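# Fold up the walls and lid of a cardboard box blank

## Task

Raise the two long side walls and the lid of the flat cardboard blank so they stay upright by themselves, with the blank's base lying flat on the table, then release it and move both grippers away; a fold that stays up only because the robot holds it is not done.

## Robot and tools

Robot: two arms, left_arm and right_arm, each with a parallel two-finger gripper. The names are labels only; left_arm sits on the +y side. Frame: one scene frame for everything, origin on the table surface midway between the arms, +x out over the table, +z up. Positions are in metres and orientations are unit quaternions written w first (qw, qx, qy, qz). On each gripper the fingers extend along its local +z and close along its local y. The reported end-effector point lies between the finger pads, just under 1 cm behind the tips. Reported hand positions can be somewhat off, more so at long reach.

Tools:
- execute_actions {"actions": [...], "pictures": bool}. The list holds at most one item. An empty list only reports the state. A wait item is {"steps": n} with n up to 300 control steps (1/30 s each), counted from the previous result, so thinking time is included. A motion item is {"rows": [...], "steps": k} with k up to 15 (default 15). Each row is one control step; when there are fewer rows than steps, the last row repeats. A refused call sends nothing.
- Row layout (used by both execute_actions and move): exactly 16 numbers in a single list covering both arms: left_arm x, y, z, qw, qx, qy, qz, opening, then right_arm x, y, z, qw, qx, qy, qz, opening. x, y, z and the quaternion are an absolute target pose for that gripper in the scene frame, not an offset. Opening is a scale from -1 (closed) to +1 (fully open, 0.087 m). Every row must contain both arms, even if one should not move. A target more than 0.6 m from that arm's last reported position along any gripper axis is refused.
- move {"target": [16 numbers], "speed": m/s}. Same 16-number absolute layout. It drives each gripper on a straight line toward its target; both paths finish together, taking 0.5 to 10 s (cut off at 10 s). speed is 0.002 to 0.5, default 0.25; rotation rate is capped at twice that value in rad/s, and rotation takes the shorter direction. The opening is sent at the start. It does not avoid obstacles or the other arm, grippers lag and can overshoot speed, particularly with a nearly straight arm. Faster contact and targets set deeper past a surface mean harder pushes.
- wait {"seconds": 0 to 10}: lets the scene run without new commands.
- zoom_image {"camera": "cam_low" | "cam_left_wrist" | "cam_right_wrist", "region": [x0, y0, x1, y1]}: enlarged crop in pixels, origin at the top-left, no larger than 504 by 504.
- finished_scene {"scene": current scene number}: ends the scene irreversibly and grades it; the goal must still hold. Replying with no tool call also ends things.

Controller behaviour: each step the commanded pose is limited to 70 mm and 16 degrees from the measured pose, then solved by damped inverse kinematics, favouring position over orientation. After an action ends, an arm only continues to its last clipped pose, so long moves may need several calls; read the result and send the remainder. Joint friction may leave the hand up to about 31 mm off, and tiny commands may not move it. To hold an orientation, resend the same quaternion you chose rather than copying the drifted reported one. For an arm that should stay put, resend its full pose from the last result before it stopped, plus its intended opening, in every call. Joint limits (rad), base to hand: waist -2.618 to 3.054, shoulder 0 to 3.142, elbow 0 to 3.142, wrist pitch -1.571 to 1.571, wrist yaw -1.571 to 1.571, wrist roll -2.094 to 2.094. Elbows stop just before full extension.

Results: a state line "left_arm: … | right_arm: …" with each gripper's position and quaternion; grip_measured, the finger opening on the command scale (each arm's last joint value gives it in metres; readings may be off by about 1 mm). "Hand target" shows where the controller is currently steering. "pose unreachable" means the clearance check altered or blocked that arm's command; HELD marks steps where a row was not fully sent. A move adds a "move:" line with the outcome (done, off_target, moving, held, fault) and which limits applied (paced = target clipped; held = some steps blocked, after which the arm may jump faster), plus each gripper's remaining distance. If only one arm is named, the other finished. FAULT or OVER-TEMPERATURE FAULT lines mean an arm was stopped. Pictures from cam_low, cam_left_wrist and cam_right_wrist (504x504 each) come with results unless pictures is false; calibration for each camera is given as K, distortion and a world-to-camera transform.

Gripping: fingers go to the opening you command. To hold something, command about 0.02 below grip_measured for a firm grip, less for a light one. Pads manage roughly 20 N; a fast close can squeeze harder or even bounce open. Holding loads heats motors: a MOTOR HOT warning appears at 75 °C, 90 °C pauses that arm for 10 s, and 100 °C makes it drop everything and sag.

The simulation keeps running while you think. Occasional disturbances may tug a held part or nudge loose objects. Avoid: knocking anything off the table (fails the task), arms colliding or pressing each other, slamming into the cardboard, dropping or letting flaps fall back. Finish with grippers open and clear of the box.

Each tool is called after "Emit:" by a JSON object that holds its "op" and its "data".

## Session

Emit:
{"op": "execute_actions", "data": {"actions": []}}

Scene clock: 0.00 s of 5900.00 s.
left_arm: end_effector_position=(+0.2172, +0.4739, +0.1628) grip_measured=+0.980 end_effector_quat_wxyz=(+0.288, -0.516, +0.742, +0.318) | right_arm: end_effector_position=(+0.1353, +0.0594, +0.3784) grip_measured=+0.998 end_effector_quat_wxyz=(-0.633, +0.736, -0.236, +0.041)
Joint positions: left_arm=[ 0.287  1.454  1.184 -0.744 -0.73  -0.593  0.087] | right_arm=[ 1.317  1.217  1.283 -0.264  0.101 -1.306  0.087]
Joint velocities: left_arm=[-0.002  0.002  0.002 -0.081 -0.051  0.037  0.   ] | right_arm=[ 0.002 -0.012 -0.007  0.007 -0.051  0.007 -0.   ]
Hand target (left_arm): +0.217, +0.474, +0.163; +0.288, -0.516, +0.742, +0.318
Hand target (right_arm): +0.135, +0.059, +0.378; -0.633, +0.736, -0.236, +0.041

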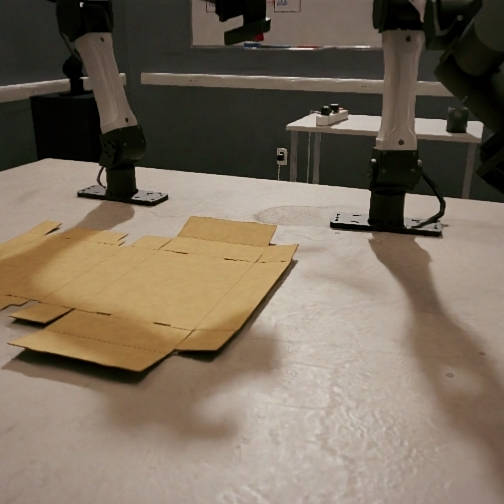

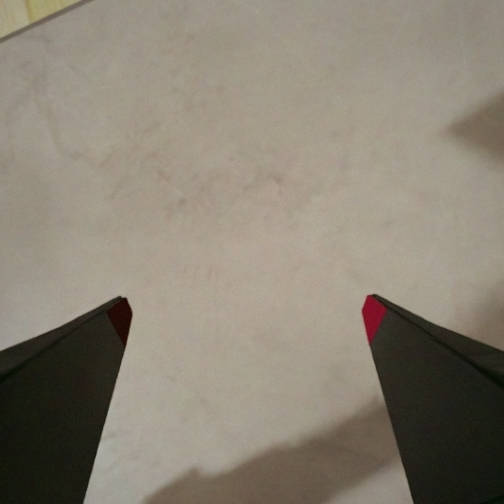

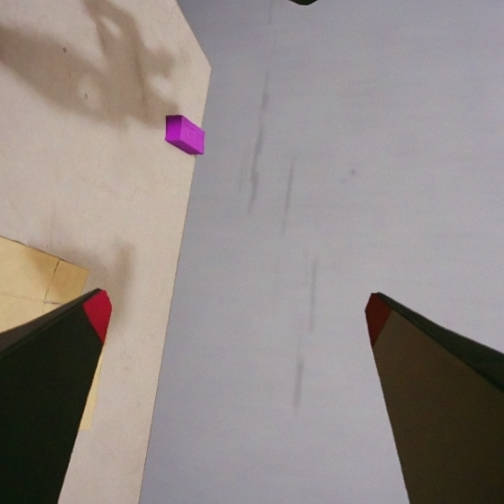

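Emit:
{"op": "move", "data": {"target": [0.2172,0.4739,0.1628,0.288,-0.516,0.742,0.318,1,0.25,-0.12,0.42,0,1,0,0,1]}}

Scene clock: 13.73 s of 5900.00 s.
left_arm: end_effector_position=(+0.2172, +0.4739, +0.1628) grip_measured=+0.980 end_effector_quat_wxyz=(+0.288, -0.516, +0.742, +0.318) | right_arm: end_effector_position=(+0.2506, -0.1184, +0.4231) grip_measured=+0.998 end_effector_quat_wxyz=(-0.263, +0.917, -0.150, +0.260)
Joint positions: left_arm=[ 0.287  1.454  1.184 -0.744 -0.73  -0.593  0.087] | right_arm=[ 0.792  1.563  2.311 -1.567  0.1   -2.083  0.087]
Joint velocities: left_arm=[ 0.007  0.012 -0.012 -0.051 -0.022 -0.007 -0.   ] | right_arm=[ 0.022 -0.017 -0.002  0.022  0.11  -0.051 -0.001]
Hand target (left_arm): +0.217, +0.474, +0.163; +0.288, -0.516, +0.742, +0.318
Hand target (right_arm): +0.245, -0.121, +0.420; -0.253, +0.921, -0.143, +0.260
Off the commanded pose (left_arm): 0.000 m, 0 deg.
Off the commanded pose (right_arm): 0.004 m, 47 deg; orientation clipped at the last step of the last action.
joint sent to its limit (right arm) — the command would take joint 4 (wrist pitch) past its lower limit and joint 6 (wrist roll) past its lower limit, so those joints were sent only as far as their limits.
After step 90, 6.40 s passed at rest.
move: off_target (right_arm); limits=paced
camera_calibration (this result's frames):
cam_right_wrist: T_world_to_cam=[[0.11786, 0.826952, 0.549781, -0.168377], [0.0889932, -0.560208, 0.823558, -0.419825], [0.989034, -0.0481379, -0.139619, -0.0539202], [0, 0, 0, 1]] pos_world=[0.110535, -0.0985451, 0.430792]

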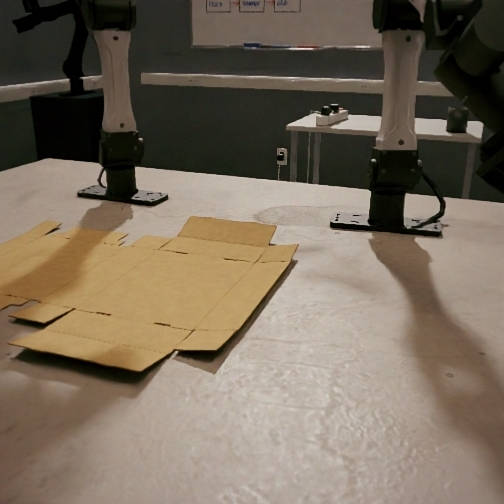

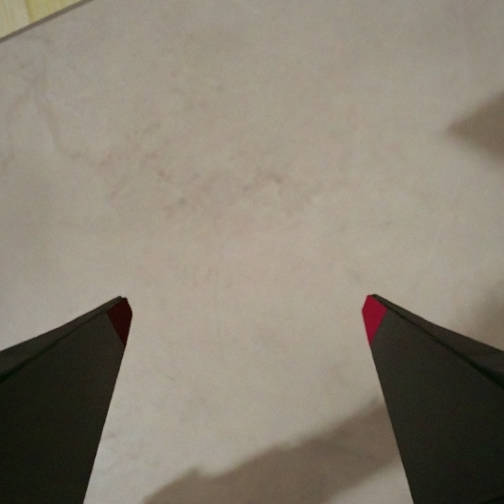

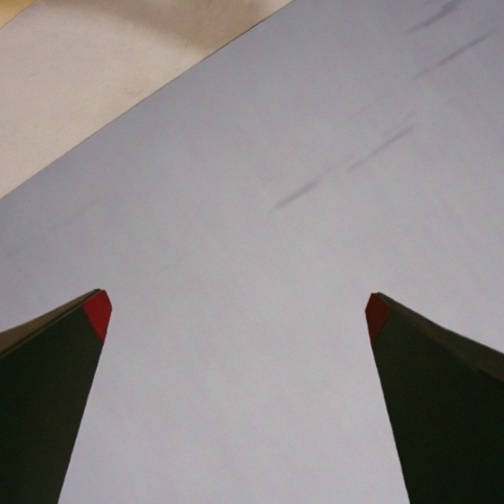

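Emit:
{"op": "move", "data": {"target": [0.2172,0.4739,0.1628,0.288,-0.516,0.742,0.318,1,0.27,-0.12,0.36,0.383,0,0.924,0,1]}}

Scene clock: 31.93 s of 5900.00 s.
left_arm: end_effector_position=(+0.2172, +0.4739, +0.1628) grip_measured=+0.980 end_effector_quat_wxyz=(+0.288, -0.516, +0.742, +0.318) | right_arm: end_effector_position=(+0.2684, -0.1181, +0.3628) grip_measured=+0.998 end_effector_quat_wxyz=(+0.401, -0.010, +0.916, +0.010)
Joint positions: left_arm=[ 0.287  1.454  1.184 -0.744 -0.73  -0.593  0.087] | right_arm=[ 0.797  1.784  2.452 -1.566  0.52   0.571  0.087]
Joint velocities: left_arm=[ 0.012 -0.007  0.007 -0.051 -0.007  0.037 -0.002] | right_arm=[-0.022  0.002  0.012 -0.022  0.037  0.007 -0.   ]
Hand target (left_arm): +0.217, +0.474, +0.163; +0.288, -0.516, +0.742, +0.318
Hand target (right_arm): +0.270, -0.120, +0.360; +0.396, -0.002, +0.918, +0.009
Off the commanded pose (left_arm): 0.000 m, 0 deg.
Off the commanded pose (right_arm): 0.004 m, 3 deg.
joint sent to its limit (right arm) — the command would take joint 4 (wrist pitch) past its lower limit, so that joint was sent only as far as its limit.
After step 90, 9.33 s passed at rest.
move: off_target (right_arm)
camera_calibration (this result's frames):
cam_right_wrist: T_world_to_cam=[[0.0434802, -0.999014, 0.00897356, -0.137004], [-0.997144, -0.0428402, 0.0621908, 0.257284], [-0.061745, -0.011652, -0.998024, 0.517836], [0, 0, 0, 1]] pos_world=[0.29448, -0.119813, 0.502042]

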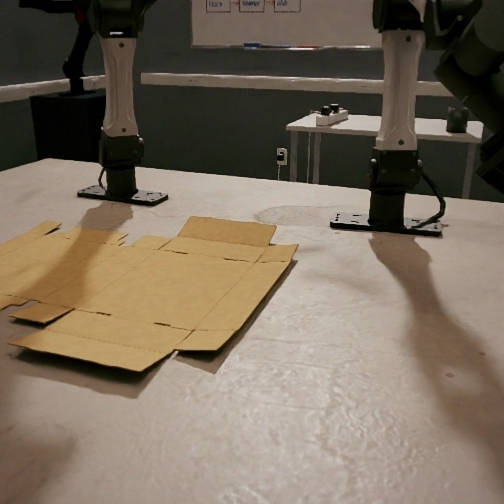

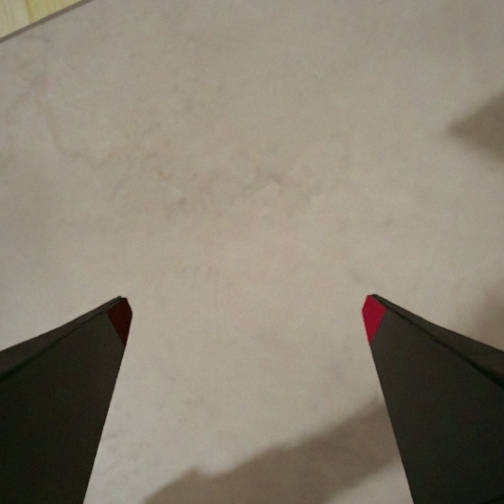

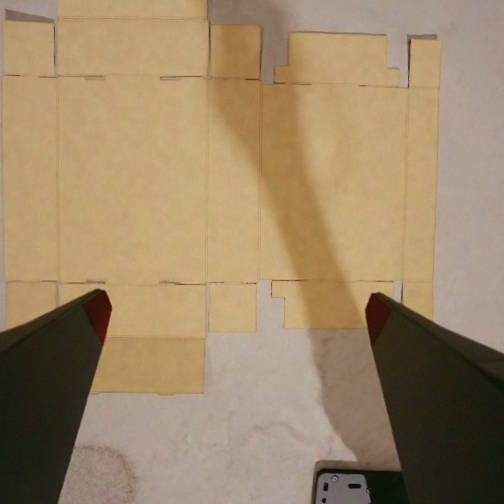

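Emit:
{"op": "zoom_image", "data": {"camera": "cam_low", "region": [0,200,320,400]}}

Region (0, 200, 320, 400) of cam_low's 504x504 image, scaled by 1.575, with more detail than that image has; it fills the top 315 rows of this view, and the rest is white.

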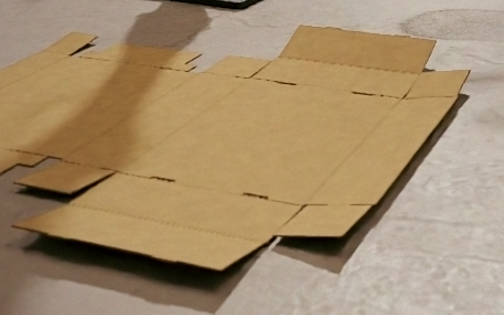

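Emit:
{"op": "move", "data": {"target": [0.31,0.21,0.04,0.434,0.433,0.75,-0.25,-1,0.34,-0.01,0.04,0.17,0,0.985,0,-1]}}

Emit:
{"op": "move", "data": {"target": [0.32,0.19,0.008,0.434,0.433,0.75,-0.25,-1,0.34,-0.01,0.0,0.17,0,0.985,0,-1], "speed": 0.05}}

Scene clock: 58.10 s of 5900.00 s.
left_arm: end_effector_position=(+0.3056, +0.2135, +0.0401) grip_measured=-1.000 end_effector_quat_wxyz=(+0.436, +0.424, +0.755, -0.245) | right_arm: end_effector_position=(+0.3338, -0.0130, +0.0384) grip_measured=-1.000 end_effector_quat_wxyz=(+0.161, -0.009, +0.987, -0.012)
Joint positions: left_arm=[ 0.133  1.694  0.839 -0.249  0.977  1.025  0.   ] | right_arm=[ 0.745  2.3    1.979 -1.019  0.229  0.682  0.   ]
Joint velocities: left_arm=[ 0.007 -0.007 -0.002 -0.051  0.037  0.051  0.   ] | right_arm=[0.022 0.007 0.012 0.022 0.022 0.037 0.   ]
Hand target (left_arm): +0.309, +0.210, +0.042; +0.435, +0.432, +0.749, -0.250
Hand target (right_arm): +0.344, -0.010, +0.043; +0.170, +0.002, +0.985, -0.000
Off the commanded pose (left_arm): 0.006 m, 1 deg.
Off the commanded pose (right_arm): 0.007 m, 2 deg.
After step 90, 17.83 s passed at rest.
move: done
camera_calibration (this result's frames):
cam_left_wrist: T_world_to_cam=[[-0.860745, -0.509016, 0.00458625, 0.369985], [-0.50084, 0.845239, -0.186362, 0.00378591], [0.0909848, -0.162707, -0.98247, 0.188258], [0, 0, 0, 1]] pos_world=[0.30323, 0.215759, 0.183967]
cam_right_wrist: T_world_to_cam=[[0.037686, -0.998649, 0.0357643, -0.031037], [-0.844538, -0.0126982, 0.535345, 0.278406], [-0.534168, -0.0503793, -0.843876, 0.350577], [0, 0, 0, 1]] pos_world=[0.423561, -0.00979796, 0.147911]

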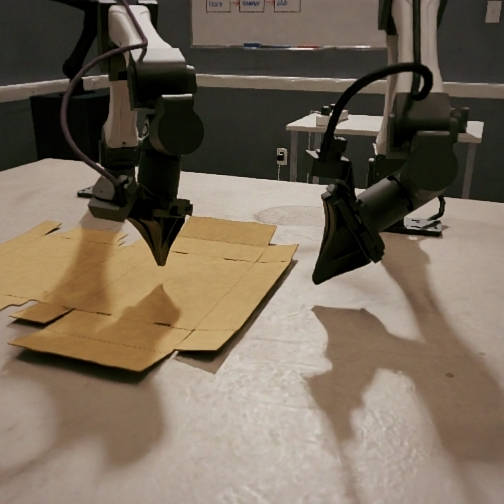

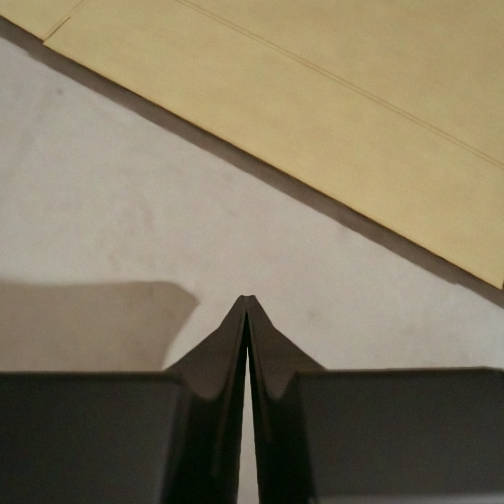

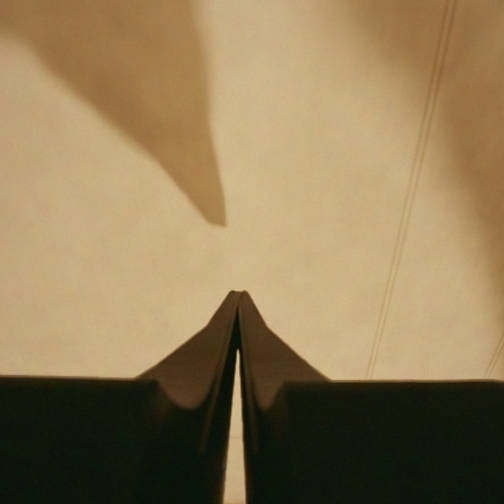

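Scene clock: 59.33 s of 5900.00 s.
left_arm: end_effector_position=(+0.3262, +0.1935, +0.0211) grip_measured=-1.000 end_effector_quat_wxyz=(+0.443, +0.435, +0.744, -0.247) | right_arm: end_effector_position=(+0.3368, -0.0103, +0.0181) grip_measured=-1.000 end_effector_quat_wxyz=(+0.170, -0.008, +0.985, -0.004)
Joint positions: left_arm=[ 0.061  1.794  0.839 -0.059  0.963  0.943  0.   ] | right_arm=[ 0.745  2.3    1.895 -0.909  0.229  0.682  0.   ]
Joint velocities: left_arm=[ 0.007  0.017 -0.022  0.081 -0.022 -0.007  0.   ] | right_arm=[-0.007 -0.002 -0.002 -0.037 -0.007  0.037  0.   ]
Hand target (left_arm): +0.320, +0.190, +0.008; +0.433, +0.433, +0.749, -0.251
Hand target (right_arm): +0.340, -0.010, +0.001; +0.169, -0.000, +0.986, -0.001
Off the commanded pose (left_arm): 0.015 m, 1 deg.
Off the commanded pose (right_arm): 0.018 m, 1 deg.
move: off_target (left_arm, right_arm)
camera_calibration (this result's frames):
cam_left_wrist: T_world_to_cam=[[-0.873166, -0.487234, -0.0135453, 0.377809], [-0.474796, 0.856503, -0.202414, 0.0170927], [0.110225, -0.17031, -0.979206, 0.159574], [0, 0, 0, 1]] pos_world=[0.320417, 0.196618, 0.164834]
cam_right_wrist: T_world_to_cam=[[0.0371472, -0.999129, 0.0190252, -0.0272808], [-0.8549, -0.0219149, 0.518329, 0.295558], [-0.517461, -0.0355191, -0.854969, 0.329883], [0, 0, 0, 1]] pos_world=[0.424388, -0.00906278, 0.129363]

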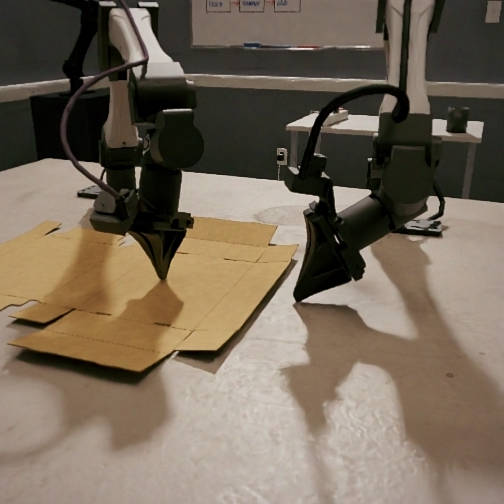

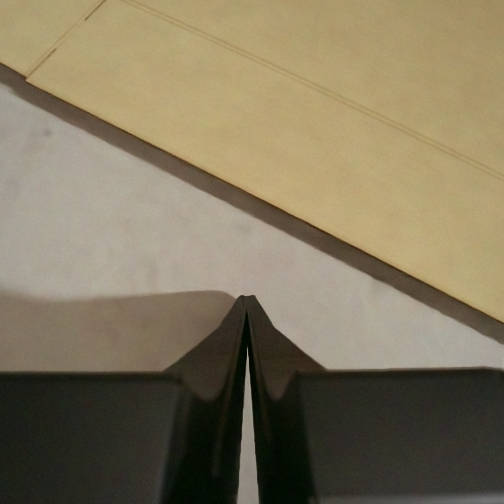

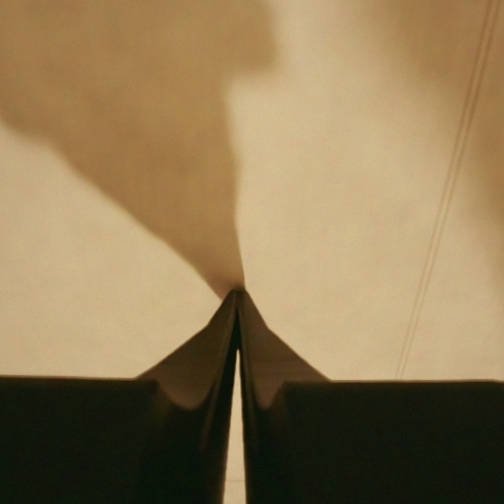

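Emit:
{"op": "move", "data": {"target": [0.32,0.21,0.04,0.532,0.836,0.11,0.07,-1,0.34,-0.01,0.0,0.17,0,0.985,0,-1]}}

Emit:
{"op": "move", "data": {"target": [0.32,0.19,0.005,0.532,0.836,0.11,0.07,-1,0.34,-0.01,0.0,0.17,0,0.985,0,-1], "speed": 0.05}}

Scene clock: 73.93 s of 5900.00 s.
left_arm: end_effector_position=(+0.3228, +0.2083, +0.0398) grip_measured=-1.000 end_effector_quat_wxyz=(+0.631, +0.723, +0.233, +0.155) | right_arm: end_effector_position=(+0.3369, -0.0102, +0.0186) grip_measured=-1.000 end_effector_quat_wxyz=(+0.171, -0.008, +0.985, -0.003)
Joint positions: left_arm=[0.204 1.988 0.446 0.94  1.295 2.084 0.   ] | right_arm=[ 0.745  2.299  1.895 -0.908  0.229  0.682  0.   ]
Joint velocities: left_arm=[ 0.002  0.046  0.012  0.022  0.051 -0.051  0.   ] | right_arm=[-0.007  0.002  0.002 -0.066 -0.037 -0.051  0.   ]
Hand target (left_arm): +0.320, +0.210, +0.038; +0.633, +0.722, +0.227, +0.162
Hand target (right_arm): +0.340, -0.010, +0.001; +0.169, +0.000, +0.986, -0.001
Off the commanded pose (left_arm): 0.003 m, 24 deg; orientation clipped at the last step of the last action.
Off the commanded pose (right_arm): 0.019 m, 1 deg.
joint sent to its limit (left arm) — the command would take joint 6 (wrist roll) past its upper limit, so that joint was sent only as far as its limit.
After step 90, 6.40 s passed at rest.
move: off_target (left_arm, right_arm); limits=paced
camera_calibration (this result's frames):
cam_left_wrist: T_world_to_cam=[[-0.145722, 0.10688, -0.983535, 0.0623601], [0.158606, 0.983812, 0.0834107, -0.23577], [0.976529, -0.143839, -0.160315, -0.136918], [0, 0, 0, 1]] pos_world=[0.180186, 0.205595, 0.0590491]
cam_right_wrist: T_world_to_cam=[[0.0371261, -0.999147, 0.0180543, -0.0271359], [-0.855491, -0.02244, 0.517332, 0.295626], [-0.516486, -0.0346518, -0.855594, 0.330117], [0, 0, 0, 1]] pos_world=[0.424414, -0.00903972, 0.13]

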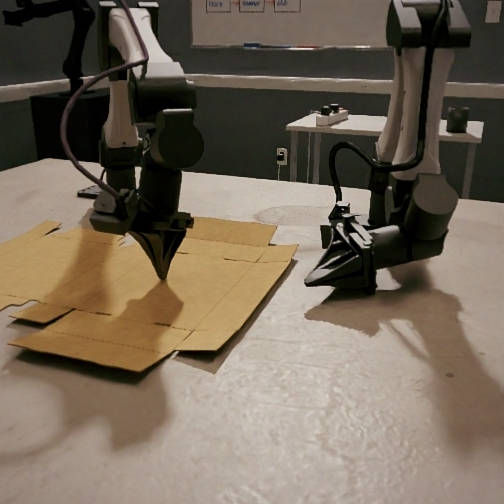

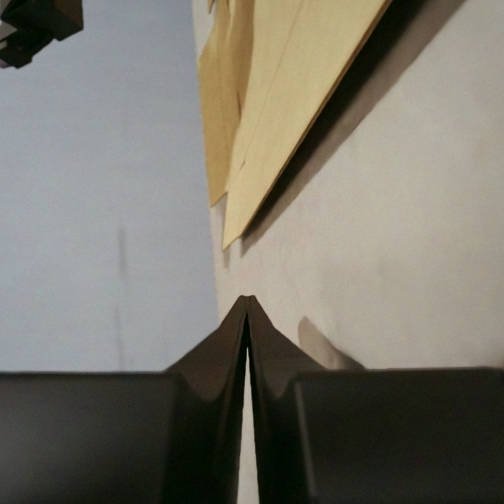

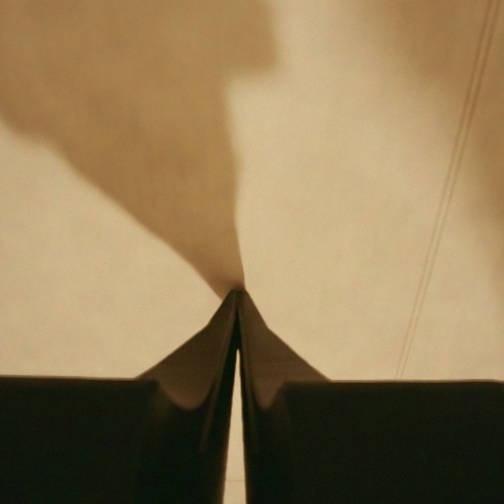

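Scene clock: 79.33 s of 5900.00 s.
left_arm: end_effector_position=(+0.3151, +0.1830, +0.0483) grip_measured=-1.000 end_effector_quat_wxyz=(+0.694, +0.703, +0.075, +0.137) | right_arm: end_effector_position=(+0.3369, -0.0102, +0.0186) grip_measured=-1.000 end_effector_quat_wxyz=(+0.171, -0.008, +0.985, -0.003)
Joint positions: left_arm=[0.19  2.299 0.542 1.563 1.579 1.853 0.   ] | right_arm=[ 0.745  2.299  1.895 -0.908  0.229  0.682  0.   ]
Joint velocities: left_arm=[ 0.007  0.012  0.002 -0.037 -0.022  0.007  0.   ] | right_arm=[-0.002 -0.012  0.002 -0.037  0.051 -0.022  0.   ]
Hand target (left_arm): +0.315, +0.190, +0.007; +0.691, +0.701, +0.114, +0.132
Hand target (right_arm): +0.339, -0.010, +0.001; +0.169, -0.000, +0.986, -0.001
Off the commanded pose (left_arm): 0.044 m, 26 deg; orientation clipped at the last step of the last action.
Off the commanded pose (right_arm): 0.019 m, 1 deg.
move: off_target (left_arm, right_arm); limits=paced
camera_calibration (this result's frames):
cam_left_wrist: T_world_to_cam=[[0.0826096, 0.0383609, -0.995843, 0.0135093], [0.394964, 0.916173, 0.0680559, -0.271751], [0.914975, -0.398944, 0.0605335, -0.0762288], [0, 0, 0, 1]] pos_world=[0.175963, 0.218042, 0.0365618]
cam_right_wrist: T_world_to_cam=[[0.0371261, -0.999147, 0.0180543, -0.0271359], [-0.855491, -0.02244, 0.517332, 0.295626], [-0.516486, -0.0346518, -0.855594, 0.330117], [0, 0, 0, 1]] pos_world=[0.424414, -0.00903972, 0.13]

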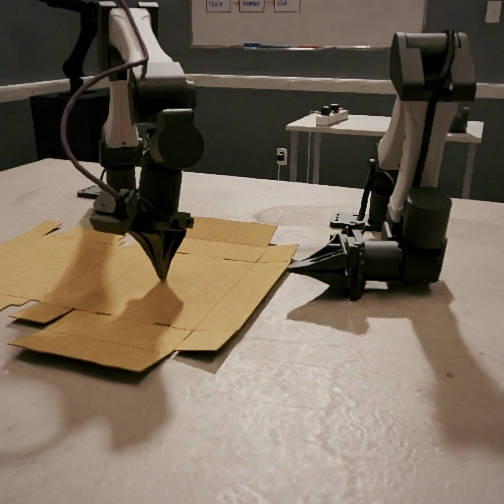

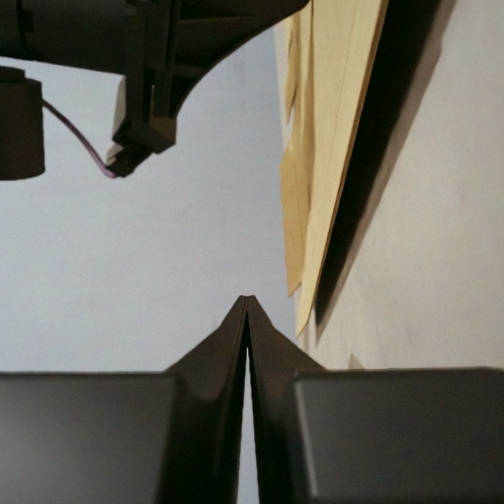

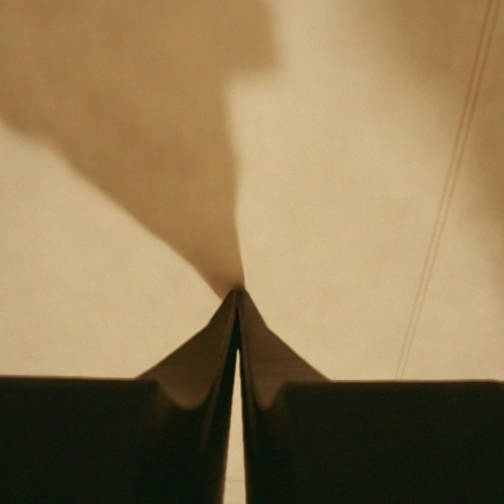

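Emit:
{"op": "move", "data": {"target": [0.31,0.22,0.08,0.434,0.433,0.75,-0.25,-1,0.34,-0.01,0.0,0.17,0,0.985,0,-1]}}

Emit:
{"op": "move", "data": {"target": [0.32,0.20,0.03,0.11,-0.235,0.875,-0.409,-1,0.34,-0.01,0.0,0.17,0,0.985,0,-1]}}

Scene clock: 91.20 s of 5900.00 s.
left_arm: end_effector_position=(+0.3065, +0.2215, +0.0818) grip_measured=-1.000 end_effector_quat_wxyz=(+0.443, +0.430, +0.747, -0.245) | right_arm: end_effector_position=(+0.3369, -0.0102, +0.0186) grip_measured=-1.000 end_effector_quat_wxyz=(+0.171, -0.008, +0.985, -0.003)
Joint positions: left_arm=[ 0.165  1.625  0.951 -0.465  1.006  1.09   0.   ] | right_arm=[ 0.745  2.299  1.895 -0.908  0.229  0.682  0.   ]
Joint velocities: left_arm=[-0.022 -0.017  0.002 -0.037  0.051  0.051  0.   ] | right_arm=[ 0.022 -0.007 -0.007  0.007  0.022 -0.007  0.   ]
Hand target (left_arm): +0.310, +0.219, +0.083; +0.437, +0.430, +0.750, -0.251
Hand target (right_arm): +0.339, -0.010, +0.001; +0.169, -0.000, +0.986, -0.001
Off the commanded pose (left_arm): 0.004 m, 1 deg.
Off the commanded pose (right_arm): 0.019 m, 1 deg.
After step 90, 4.67 s passed at rest.
move: off_target (right_arm)
camera_calibration (this result's frames):
cam_left_wrist: T_world_to_cam=[[-0.867278, -0.497706, -0.0108531, 0.375371], [-0.485716, 0.850763, -0.200704, 0.000491031], [0.109125, -0.168795, -0.979592, 0.226068], [0, 0, 0, 1]] pos_world=[0.30112, 0.224566, 0.225627]
cam_right_wrist: T_world_to_cam=[[0.0371261, -0.999147, 0.0180543, -0.0271359], [-0.855491, -0.02244, 0.517332, 0.295626], [-0.516486, -0.0346518, -0.855594, 0.330117], [0, 0, 0, 1]] pos_world=[0.424414, -0.00903972, 0.13]

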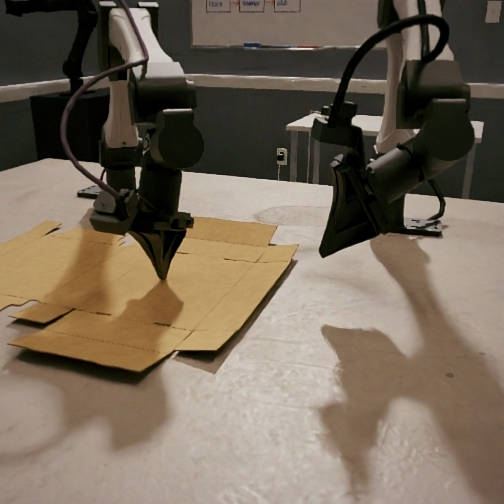

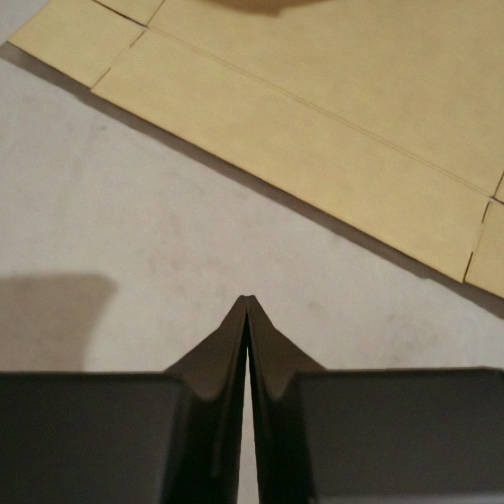

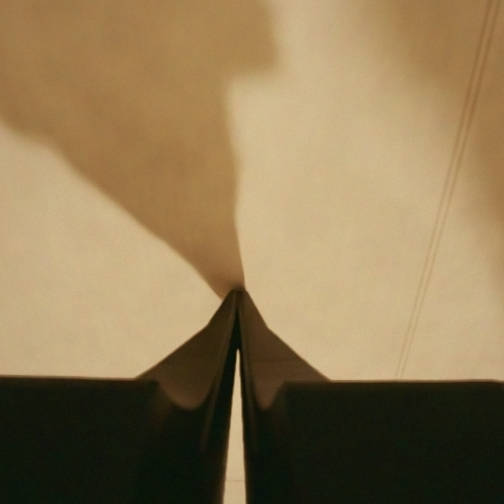

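Scene clock: 94.93 s of 5900.00 s.
left_arm: end_effector_position=(+0.3129, +0.2017, +0.0290) grip_measured=-1.000 end_effector_quat_wxyz=(+0.107, -0.237, +0.874, -0.410) | right_arm: end_effector_position=(+0.3369, -0.0102, +0.0186) grip_measured=-1.000 end_effector_quat_wxyz=(+0.171, -0.008, +0.985, -0.003)
Joint positions: left_arm=[ 0.14   1.931  1.061 -0.402  0.836 -0.403  0.   ] | right_arm=[ 0.745  2.299  1.895 -0.908  0.229  0.682  0.   ]
Joint velocities: left_arm=[ 0.002 -0.002 -0.012 -0.022  0.007 -0.051  0.   ] | right_arm=[-0.012 -0.007 -0.012  0.022 -0.037 -0.066  0.   ]
Hand target (left_arm): +0.321, +0.200, +0.030; +0.110, -0.235, +0.875, -0.409
Hand target (right_arm): +0.339, -0.010, +0.001; +0.169, -0.000, +0.986, -0.001
Off the commanded pose (left_arm): 0.007 m, 0 deg.
Off the commanded pose (right_arm): 0.019 m, 1 deg.
move: off_target (right_arm)
camera_calibration (this result's frames):
cam_left_wrist: T_world_to_cam=[[0.319445, -0.54295, 0.776634, -0.0145404], [-0.856726, 0.184749, 0.481548, 0.240518], [-0.404939, -0.819191, -0.406142, 0.445639], [0, 0, 0, 1]] pos_world=[0.39116, 0.312733, 0.0764643]
cam_right_wrist: T_world_to_cam=[[0.0371261, -0.999147, 0.0180543, -0.0271359], [-0.855491, -0.02244, 0.517332, 0.295626], [-0.516486, -0.0346518, -0.855594, 0.330117], [0, 0, 0, 1]] pos_world=[0.424414, -0.00903972, 0.13]

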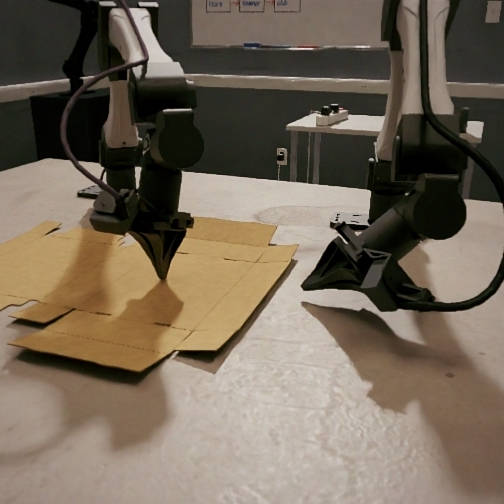

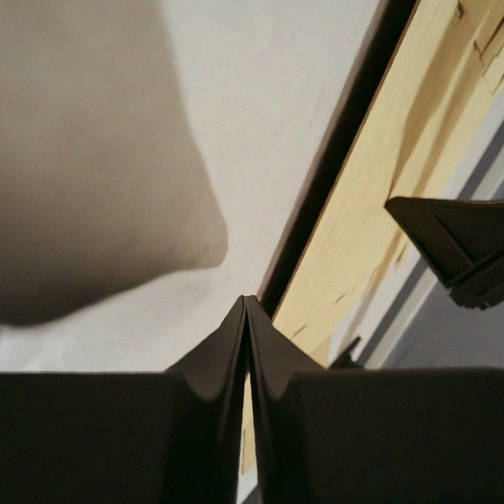

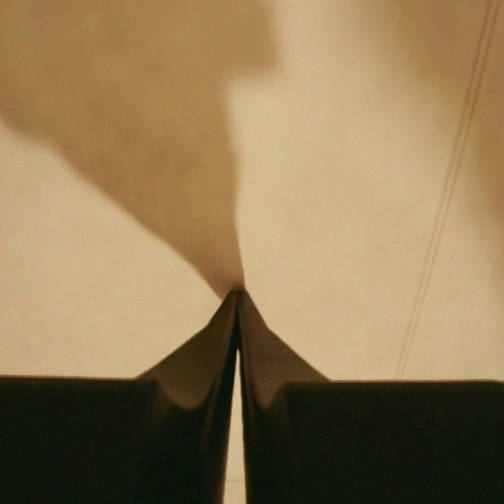

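Emit:
{"op": "move", "data": {"target": [0.32,0.18,-0.005,0.11,-0.235,0.875,-0.409,-1,0.34,-0.01,0.0,0.17,0,0.985,0,-1], "speed": 0.04}}

Emit:
{"op": "move", "data": {"target": [0.33,0.135,-0.005,0.11,-0.235,0.875,-0.409,-1,0.34,-0.01,0.0,0.17,0,0.985,0,-1], "speed": 0.03}}

Scene clock: 100.43 s of 5900.00 s.
left_arm: end_effector_position=(+0.3239, +0.1857, +0.0165) grip_measured=-1.000 end_effector_quat_wxyz=(+0.117, -0.234, +0.867, -0.425) | right_arm: end_effector_position=(+0.3369, -0.0102, +0.0186) grip_measured=-1.000 end_effector_quat_wxyz=(+0.171, -0.008, +0.985, -0.003)
Joint positions: left_arm=[ 0.097  1.972  1.026 -0.243  0.851 -0.485  0.   ] | right_arm=[ 0.745  2.299  1.895 -0.908  0.229  0.682  0.   ]
Joint velocities: left_arm=[-0.007  0.022 -0.012  0.022  0.007 -0.066  0.   ] | right_arm=[-0.017 -0.002  0.002  0.007 -0.037  0.022  0.   ]
Hand target (left_arm): +0.319, +0.180, -0.004; +0.109, -0.234, +0.875, -0.409
Hand target (right_arm): +0.339, -0.010, +0.001; +0.169, -0.000, +0.986, -0.001
Off the commanded pose (left_arm): 0.023 m, 2 deg.
Off the commanded pose (right_arm): 0.019 m, 1 deg.
After step 90, 1.17 s passed at rest.
move: off_target (left_arm, right_arm)
camera_calibration (this result's frames):
cam_left_wrist: T_world_to_cam=[[0.298436, -0.521996, 0.799035, -0.0144606], [-0.870868, 0.193638, 0.451766, 0.262294], [-0.390543, -0.830677, -0.396801, 0.42919], [0, 0, 0, 1]] pos_world=[0.400356, 0.29818, 0.0633622]
cam_right_wrist: T_world_to_cam=[[0.0371261, -0.999147, 0.0180543, -0.0271359], [-0.855491, -0.02244, 0.517332, 0.295626], [-0.516486, -0.0346518, -0.855594, 0.330117], [0, 0, 0, 1]] pos_world=[0.424414, -0.00903972, 0.13]

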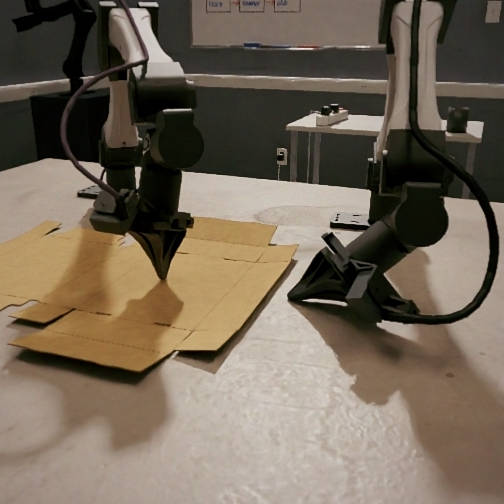

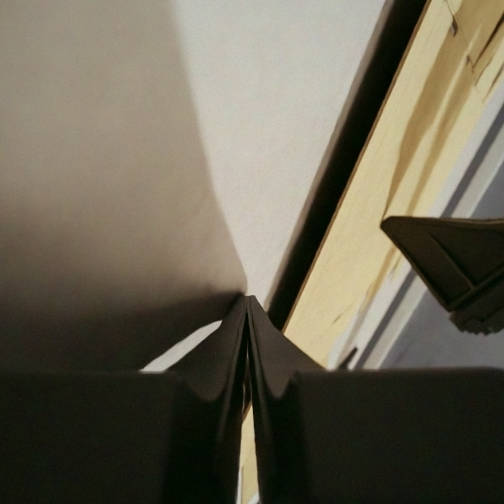

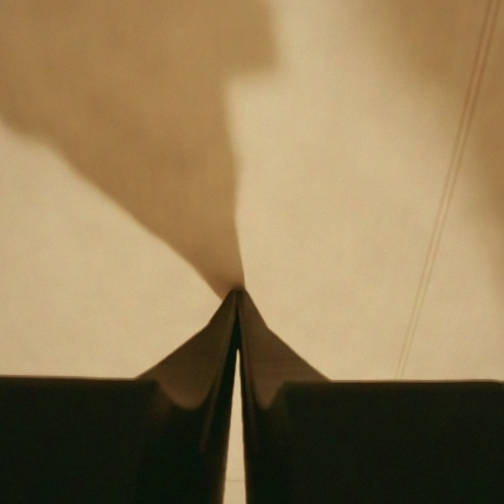

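Scene clock: 102.57 s of 5900.00 s.
left_arm: end_effector_position=(+0.3403, +0.1443, +0.0171) grip_measured=-1.000 end_effector_quat_wxyz=(+0.130, -0.229, +0.867, -0.424) | right_arm: end_effector_position=(+0.3371, -0.0102, +0.0186) grip_measured=-1.000 end_effector_quat_wxyz=(+0.171, -0.008, +0.985, -0.004)
Joint positions: left_arm=[-0.03   1.972  1.005 -0.071  0.789 -0.653  0.   ] | right_arm=[ 0.745  2.299  1.895 -0.908  0.23   0.682  0.   ]
Joint velocities: left_arm=[ 0.002  0.007  0.002 -0.081 -0.007  0.022  0.   ] | right_arm=[ 0.012  0.002 -0.002  0.022 -0.095 -0.007  0.   ]
Hand target (left_arm): +0.329, +0.135, -0.004; +0.109, -0.234, +0.875, -0.409
Hand target (right_arm): +0.339, -0.010, +0.001; +0.169, -0.000, +0.986, -0.001
Off the commanded pose (left_arm): 0.026 m, 3 deg.
Off the commanded pose (right_arm): 0.019 m, 1 deg.
move: off_target (left_arm, right_arm)
camera_calibration (this result's frames):
cam_left_wrist: T_world_to_cam=[[0.278924, -0.528138, 0.802042, -0.033978], [-0.88313, 0.186985, 0.430253, 0.289804], [-0.377203, -0.828315, -0.41426, 0.396938], [0, 0, 0, 1]] pos_world=[0.415138, 0.256656, 0.0669988]
cam_right_wrist: T_world_to_cam=[[0.0369169, -0.999149, 0.0183803, -0.0271169], [-0.855896, -0.0221192, 0.516675, 0.295901], [-0.515829, -0.0348057, -0.855984, 0.330002], [0, 0, 0, 1]] pos_world=[0.424487, -0.00906274, 0.13009]

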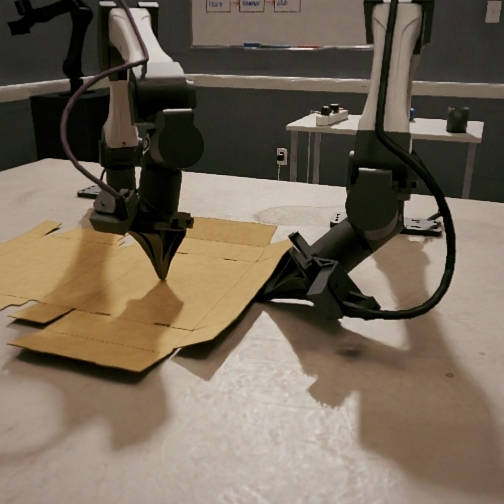

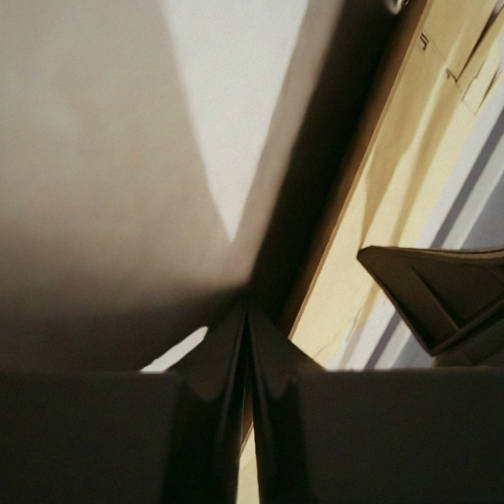

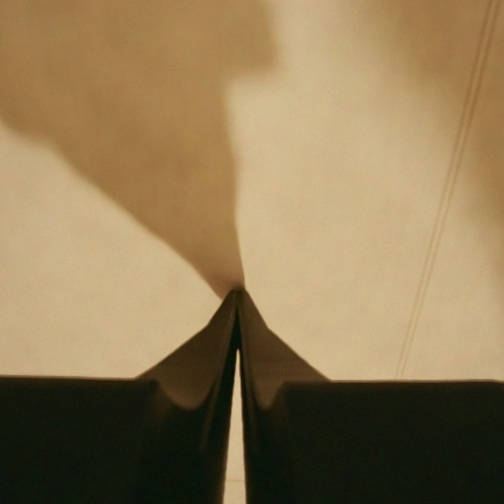

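Under. Lift and push.

Emit:
{"op": "move", "data": {"target": [0.34,0.12,0.045,0.11,-0.235,0.875,-0.409,-1,0.34,-0.01,0.0,0.17,0,0.985,0,-1], "speed": 0.03}}

Emit:
{"op": "move", "data": {"target": [0.34,0.075,0.055,0.11,-0.235,0.875,-0.409,-1,0.34,-0.01,0.0,0.17,0,0.985,0,-1], "speed": 0.03}}

Emit:
{"op": "move", "data": {"target": [0.34,0.15,0.06,0.11,-0.235,0.875,-0.409,-1,0.34,-0.01,0.0,0.17,0,0.985,0,-1], "speed": 0.06}}

Scene clock: 109.33 s of 5900.00 s.
left_arm: end_effector_position=(+0.3374, +0.1319, +0.0293) grip_measured=-1.000 end_effector_quat_wxyz=(+0.112, -0.246, +0.877, -0.398) | right_arm: end_effector_position=(+0.3374, -0.0105, +0.0187) grip_measured=-1.000 end_effector_quat_wxyz=(+0.172, -0.007, +0.985, -0.004)
Joint positions: left_arm=[-0.08   1.927  1.043 -0.18   0.717 -0.702  0.   ] | right_arm=[ 0.745  2.299  1.895 -0.908  0.232  0.682  0.   ]
Joint velocities: left_arm=[ 0.012  0.012  0.002 -0.081 -0.095 -0.022  0.   ] | right_arm=[-0.007  0.012 -0.022 -0.037 -0.007  0.037  0.   ]
Hand target (left_arm): +0.339, +0.120, +0.045; +0.110, -0.235, +0.875, -0.409
Hand target (right_arm): +0.339, -0.010, +0.001; +0.169, -0.000, +0.986, -0.001
Off the commanded pose (left_arm): 0.020 m, 2 deg.
Off the commanded pose (right_arm): 0.019 m, 1 deg.
After step 90, 2.27 s passed at rest.
move: off_target (left_arm, right_arm)
camera_calibration (this result's frames):
cam_left_wrist: T_world_to_cam=[[0.335307, -0.55517, 0.761154, -0.0637072], [-0.857747, 0.154269, 0.490379, 0.278364], [-0.389666, -0.817305, -0.424467, 0.393677], [0, 0, 0, 1]] pos_world=[0.41353, 0.243443, 0.0790902]
cam_right_wrist: T_world_to_cam=[[0.0363031, -0.999139, 0.020086, -0.0272597], [-0.856667, -0.0207642, 0.515451, 0.2964], [-0.514591, -0.0359195, -0.856683, 0.329738], [0, 0, 0, 1]] pos_world=[0.424586, -0.0092377, 0.130249]

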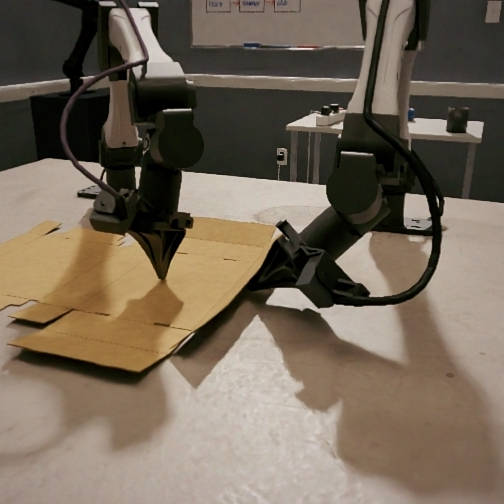

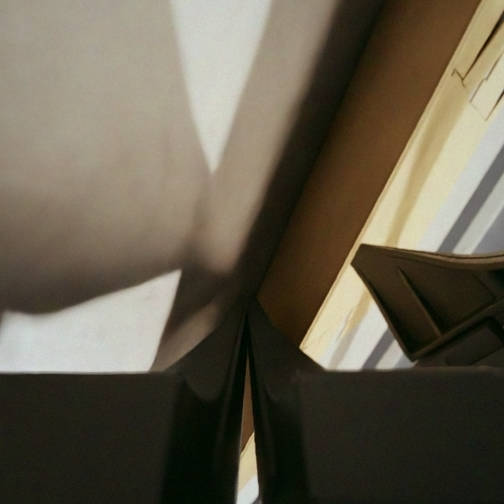

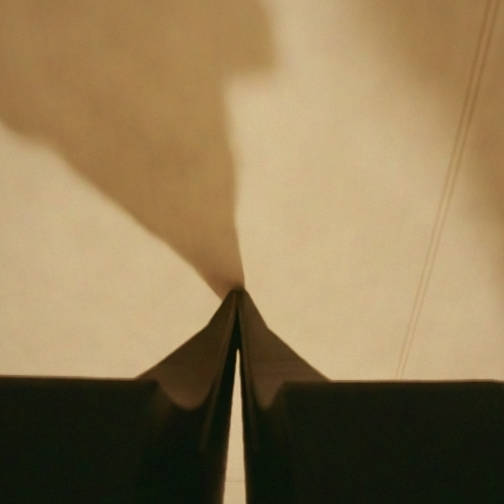

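Scene clock: 111.70 s of 5900.00 s.
left_arm: end_effector_position=(+0.3340, +0.0936, +0.0339) grip_measured=-1.000 end_effector_quat_wxyz=(+0.101, -0.257, +0.882, -0.381) | right_arm: end_effector_position=(+0.3422, -0.0199, +0.0190) grip_measured=-1.000 end_effector_quat_wxyz=(+0.180, -0.002, +0.983, -0.022)
Joint positions: left_arm=[-0.199  1.901  1.043 -0.163  0.629 -0.83   0.   ] | right_arm=[ 0.737  2.299  1.895 -0.917  0.268  0.68   0.   ]
Joint velocities: left_arm=[-0.012 -0.002  0.012 -0.022  0.022  0.007  0.   ] | right_arm=[-0.007 -0.007 -0.007 -0.022  0.037  0.022  0.   ]
Hand target (left_arm): +0.337, +0.075, +0.055; +0.108, -0.234, +0.875, -0.410
Hand target (right_arm): +0.339, -0.011, +0.001; +0.169, -0.000, +0.986, -0.001
Off the commanded pose (left_arm): 0.029 m, 4 deg.
Off the commanded pose (right_arm): 0.022 m, 3 deg.
move: off_target (left_arm, right_arm)
camera_calibration (this result's frames):
cam_left_wrist: T_world_to_cam=[[0.369326, -0.570235, 0.733778, -0.0963933], [-0.840975, 0.130896, 0.525002, 0.274532], [-0.395423, -0.810986, -0.43121, 0.364577], [0, 0, 0, 1]] pos_world=[0.410637, 0.204765, 0.083811]
cam_right_wrist: T_world_to_cam=[[0.0201163, -0.998399, 0.0528675, -0.0318331], [-0.865071, 0.00912918, 0.501567, 0.303902], [-0.501247, -0.0558239, -0.863502, 0.327357], [0, 0, 0, 1]] pos_world=[0.427623, -0.0162822, 0.131929]

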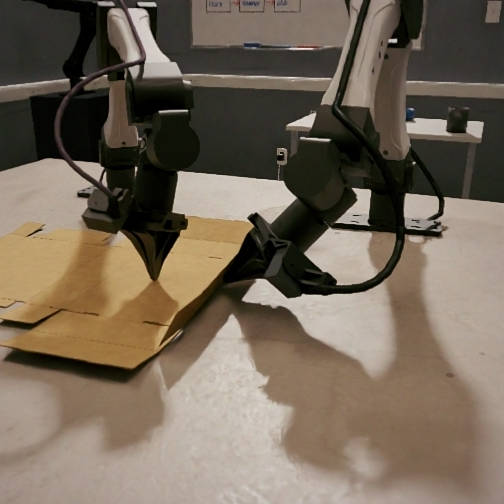

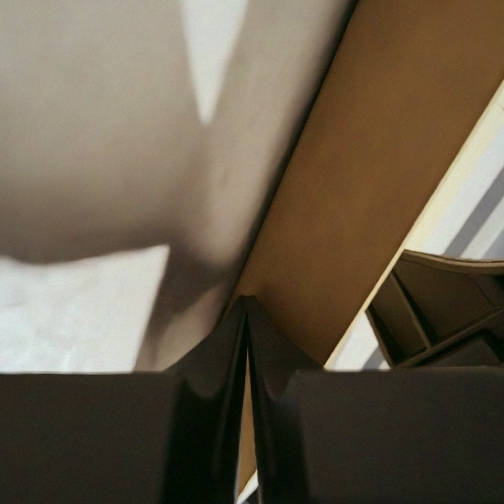

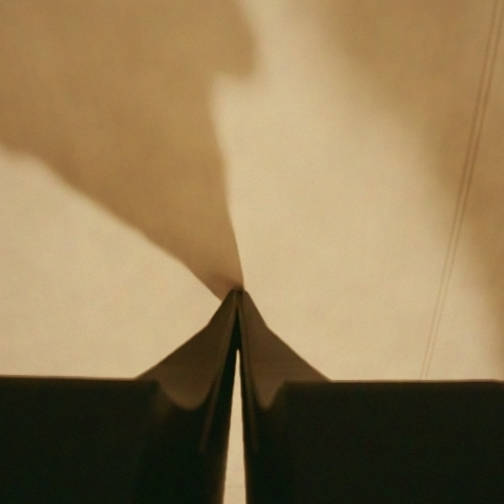

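Scene clock: 113.23 s of 5900.00 s.
left_arm: end_effector_position=(+0.3343, +0.1474, +0.0495) grip_measured=-1.000 end_effector_quat_wxyz=(+0.101, -0.241, +0.877, -0.404) | right_arm: end_effector_position=(+0.3456, -0.0138, +0.0189) grip_measured=-1.000 end_effector_quat_wxyz=(+0.186, -0.002, +0.983, -0.008)
Joint positions: left_arm=[-0.03   1.901  1.105 -0.331  0.761 -0.628  0.   ] | right_arm=[ 0.737  2.299  1.892 -0.887  0.254  0.68   0.   ]
Joint velocities: left_arm=[-0.002 -0.007  0.027  0.007  0.037  0.081  0.   ] | right_arm=[-0.007 -0.007 -0.002 -0.066  0.022 -0.022  0.   ]
Hand target (left_arm): +0.340, +0.150, +0.060; +0.111, -0.235, +0.875, -0.408
Hand target (right_arm): +0.340, -0.010, +0.001; +0.170, +0.000, +0.986, -0.001
Off the commanded pose (left_arm): 0.012 m, 1 deg.
Off the commanded pose (right_arm): 0.020 m, 2 deg.
move: off_target (left_arm, right_arm)
camera_calibration (this result's frames):
cam_left_wrist: T_world_to_cam=[[0.33465, -0.549659, 0.765431, -0.0702845], [-0.848605, 0.17739, 0.498399, 0.256567], [-0.40973, -0.816338, -0.407079, 0.419361], [0, 0, 0, 1]] pos_world=[0.41307, 0.258196, 0.0966385]
cam_right_wrist: T_world_to_cam=[[0.0231409, -0.999391, 0.026104, -0.0263872], [-0.870695, -0.00731596, 0.49177, 0.308718], [-0.491279, -0.0341086, -0.870334, 0.326256], [0, 0, 0, 1]] pos_world=[0.429693, -0.0129844, 0.132822]

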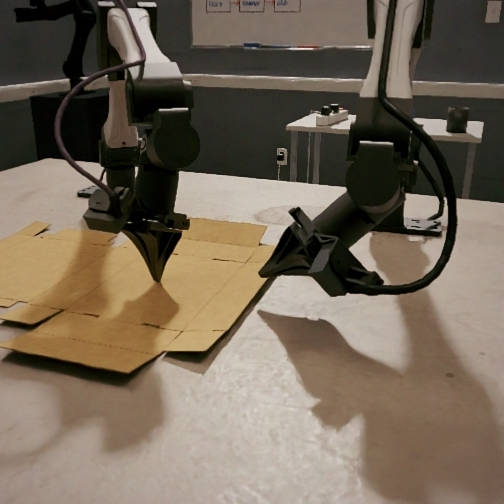

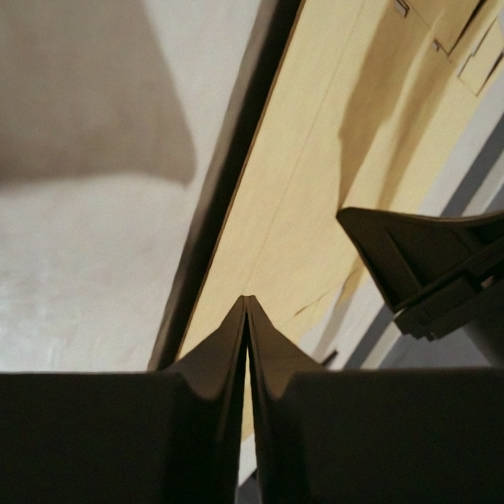

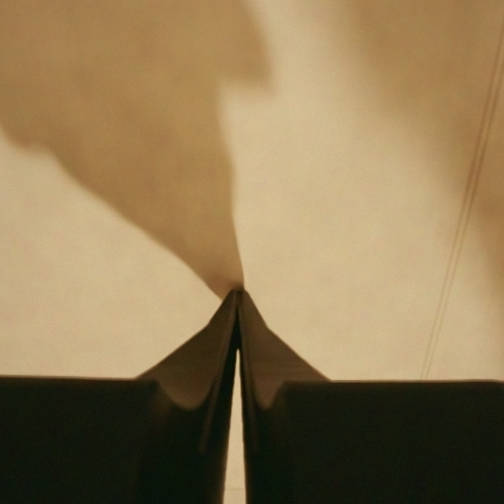

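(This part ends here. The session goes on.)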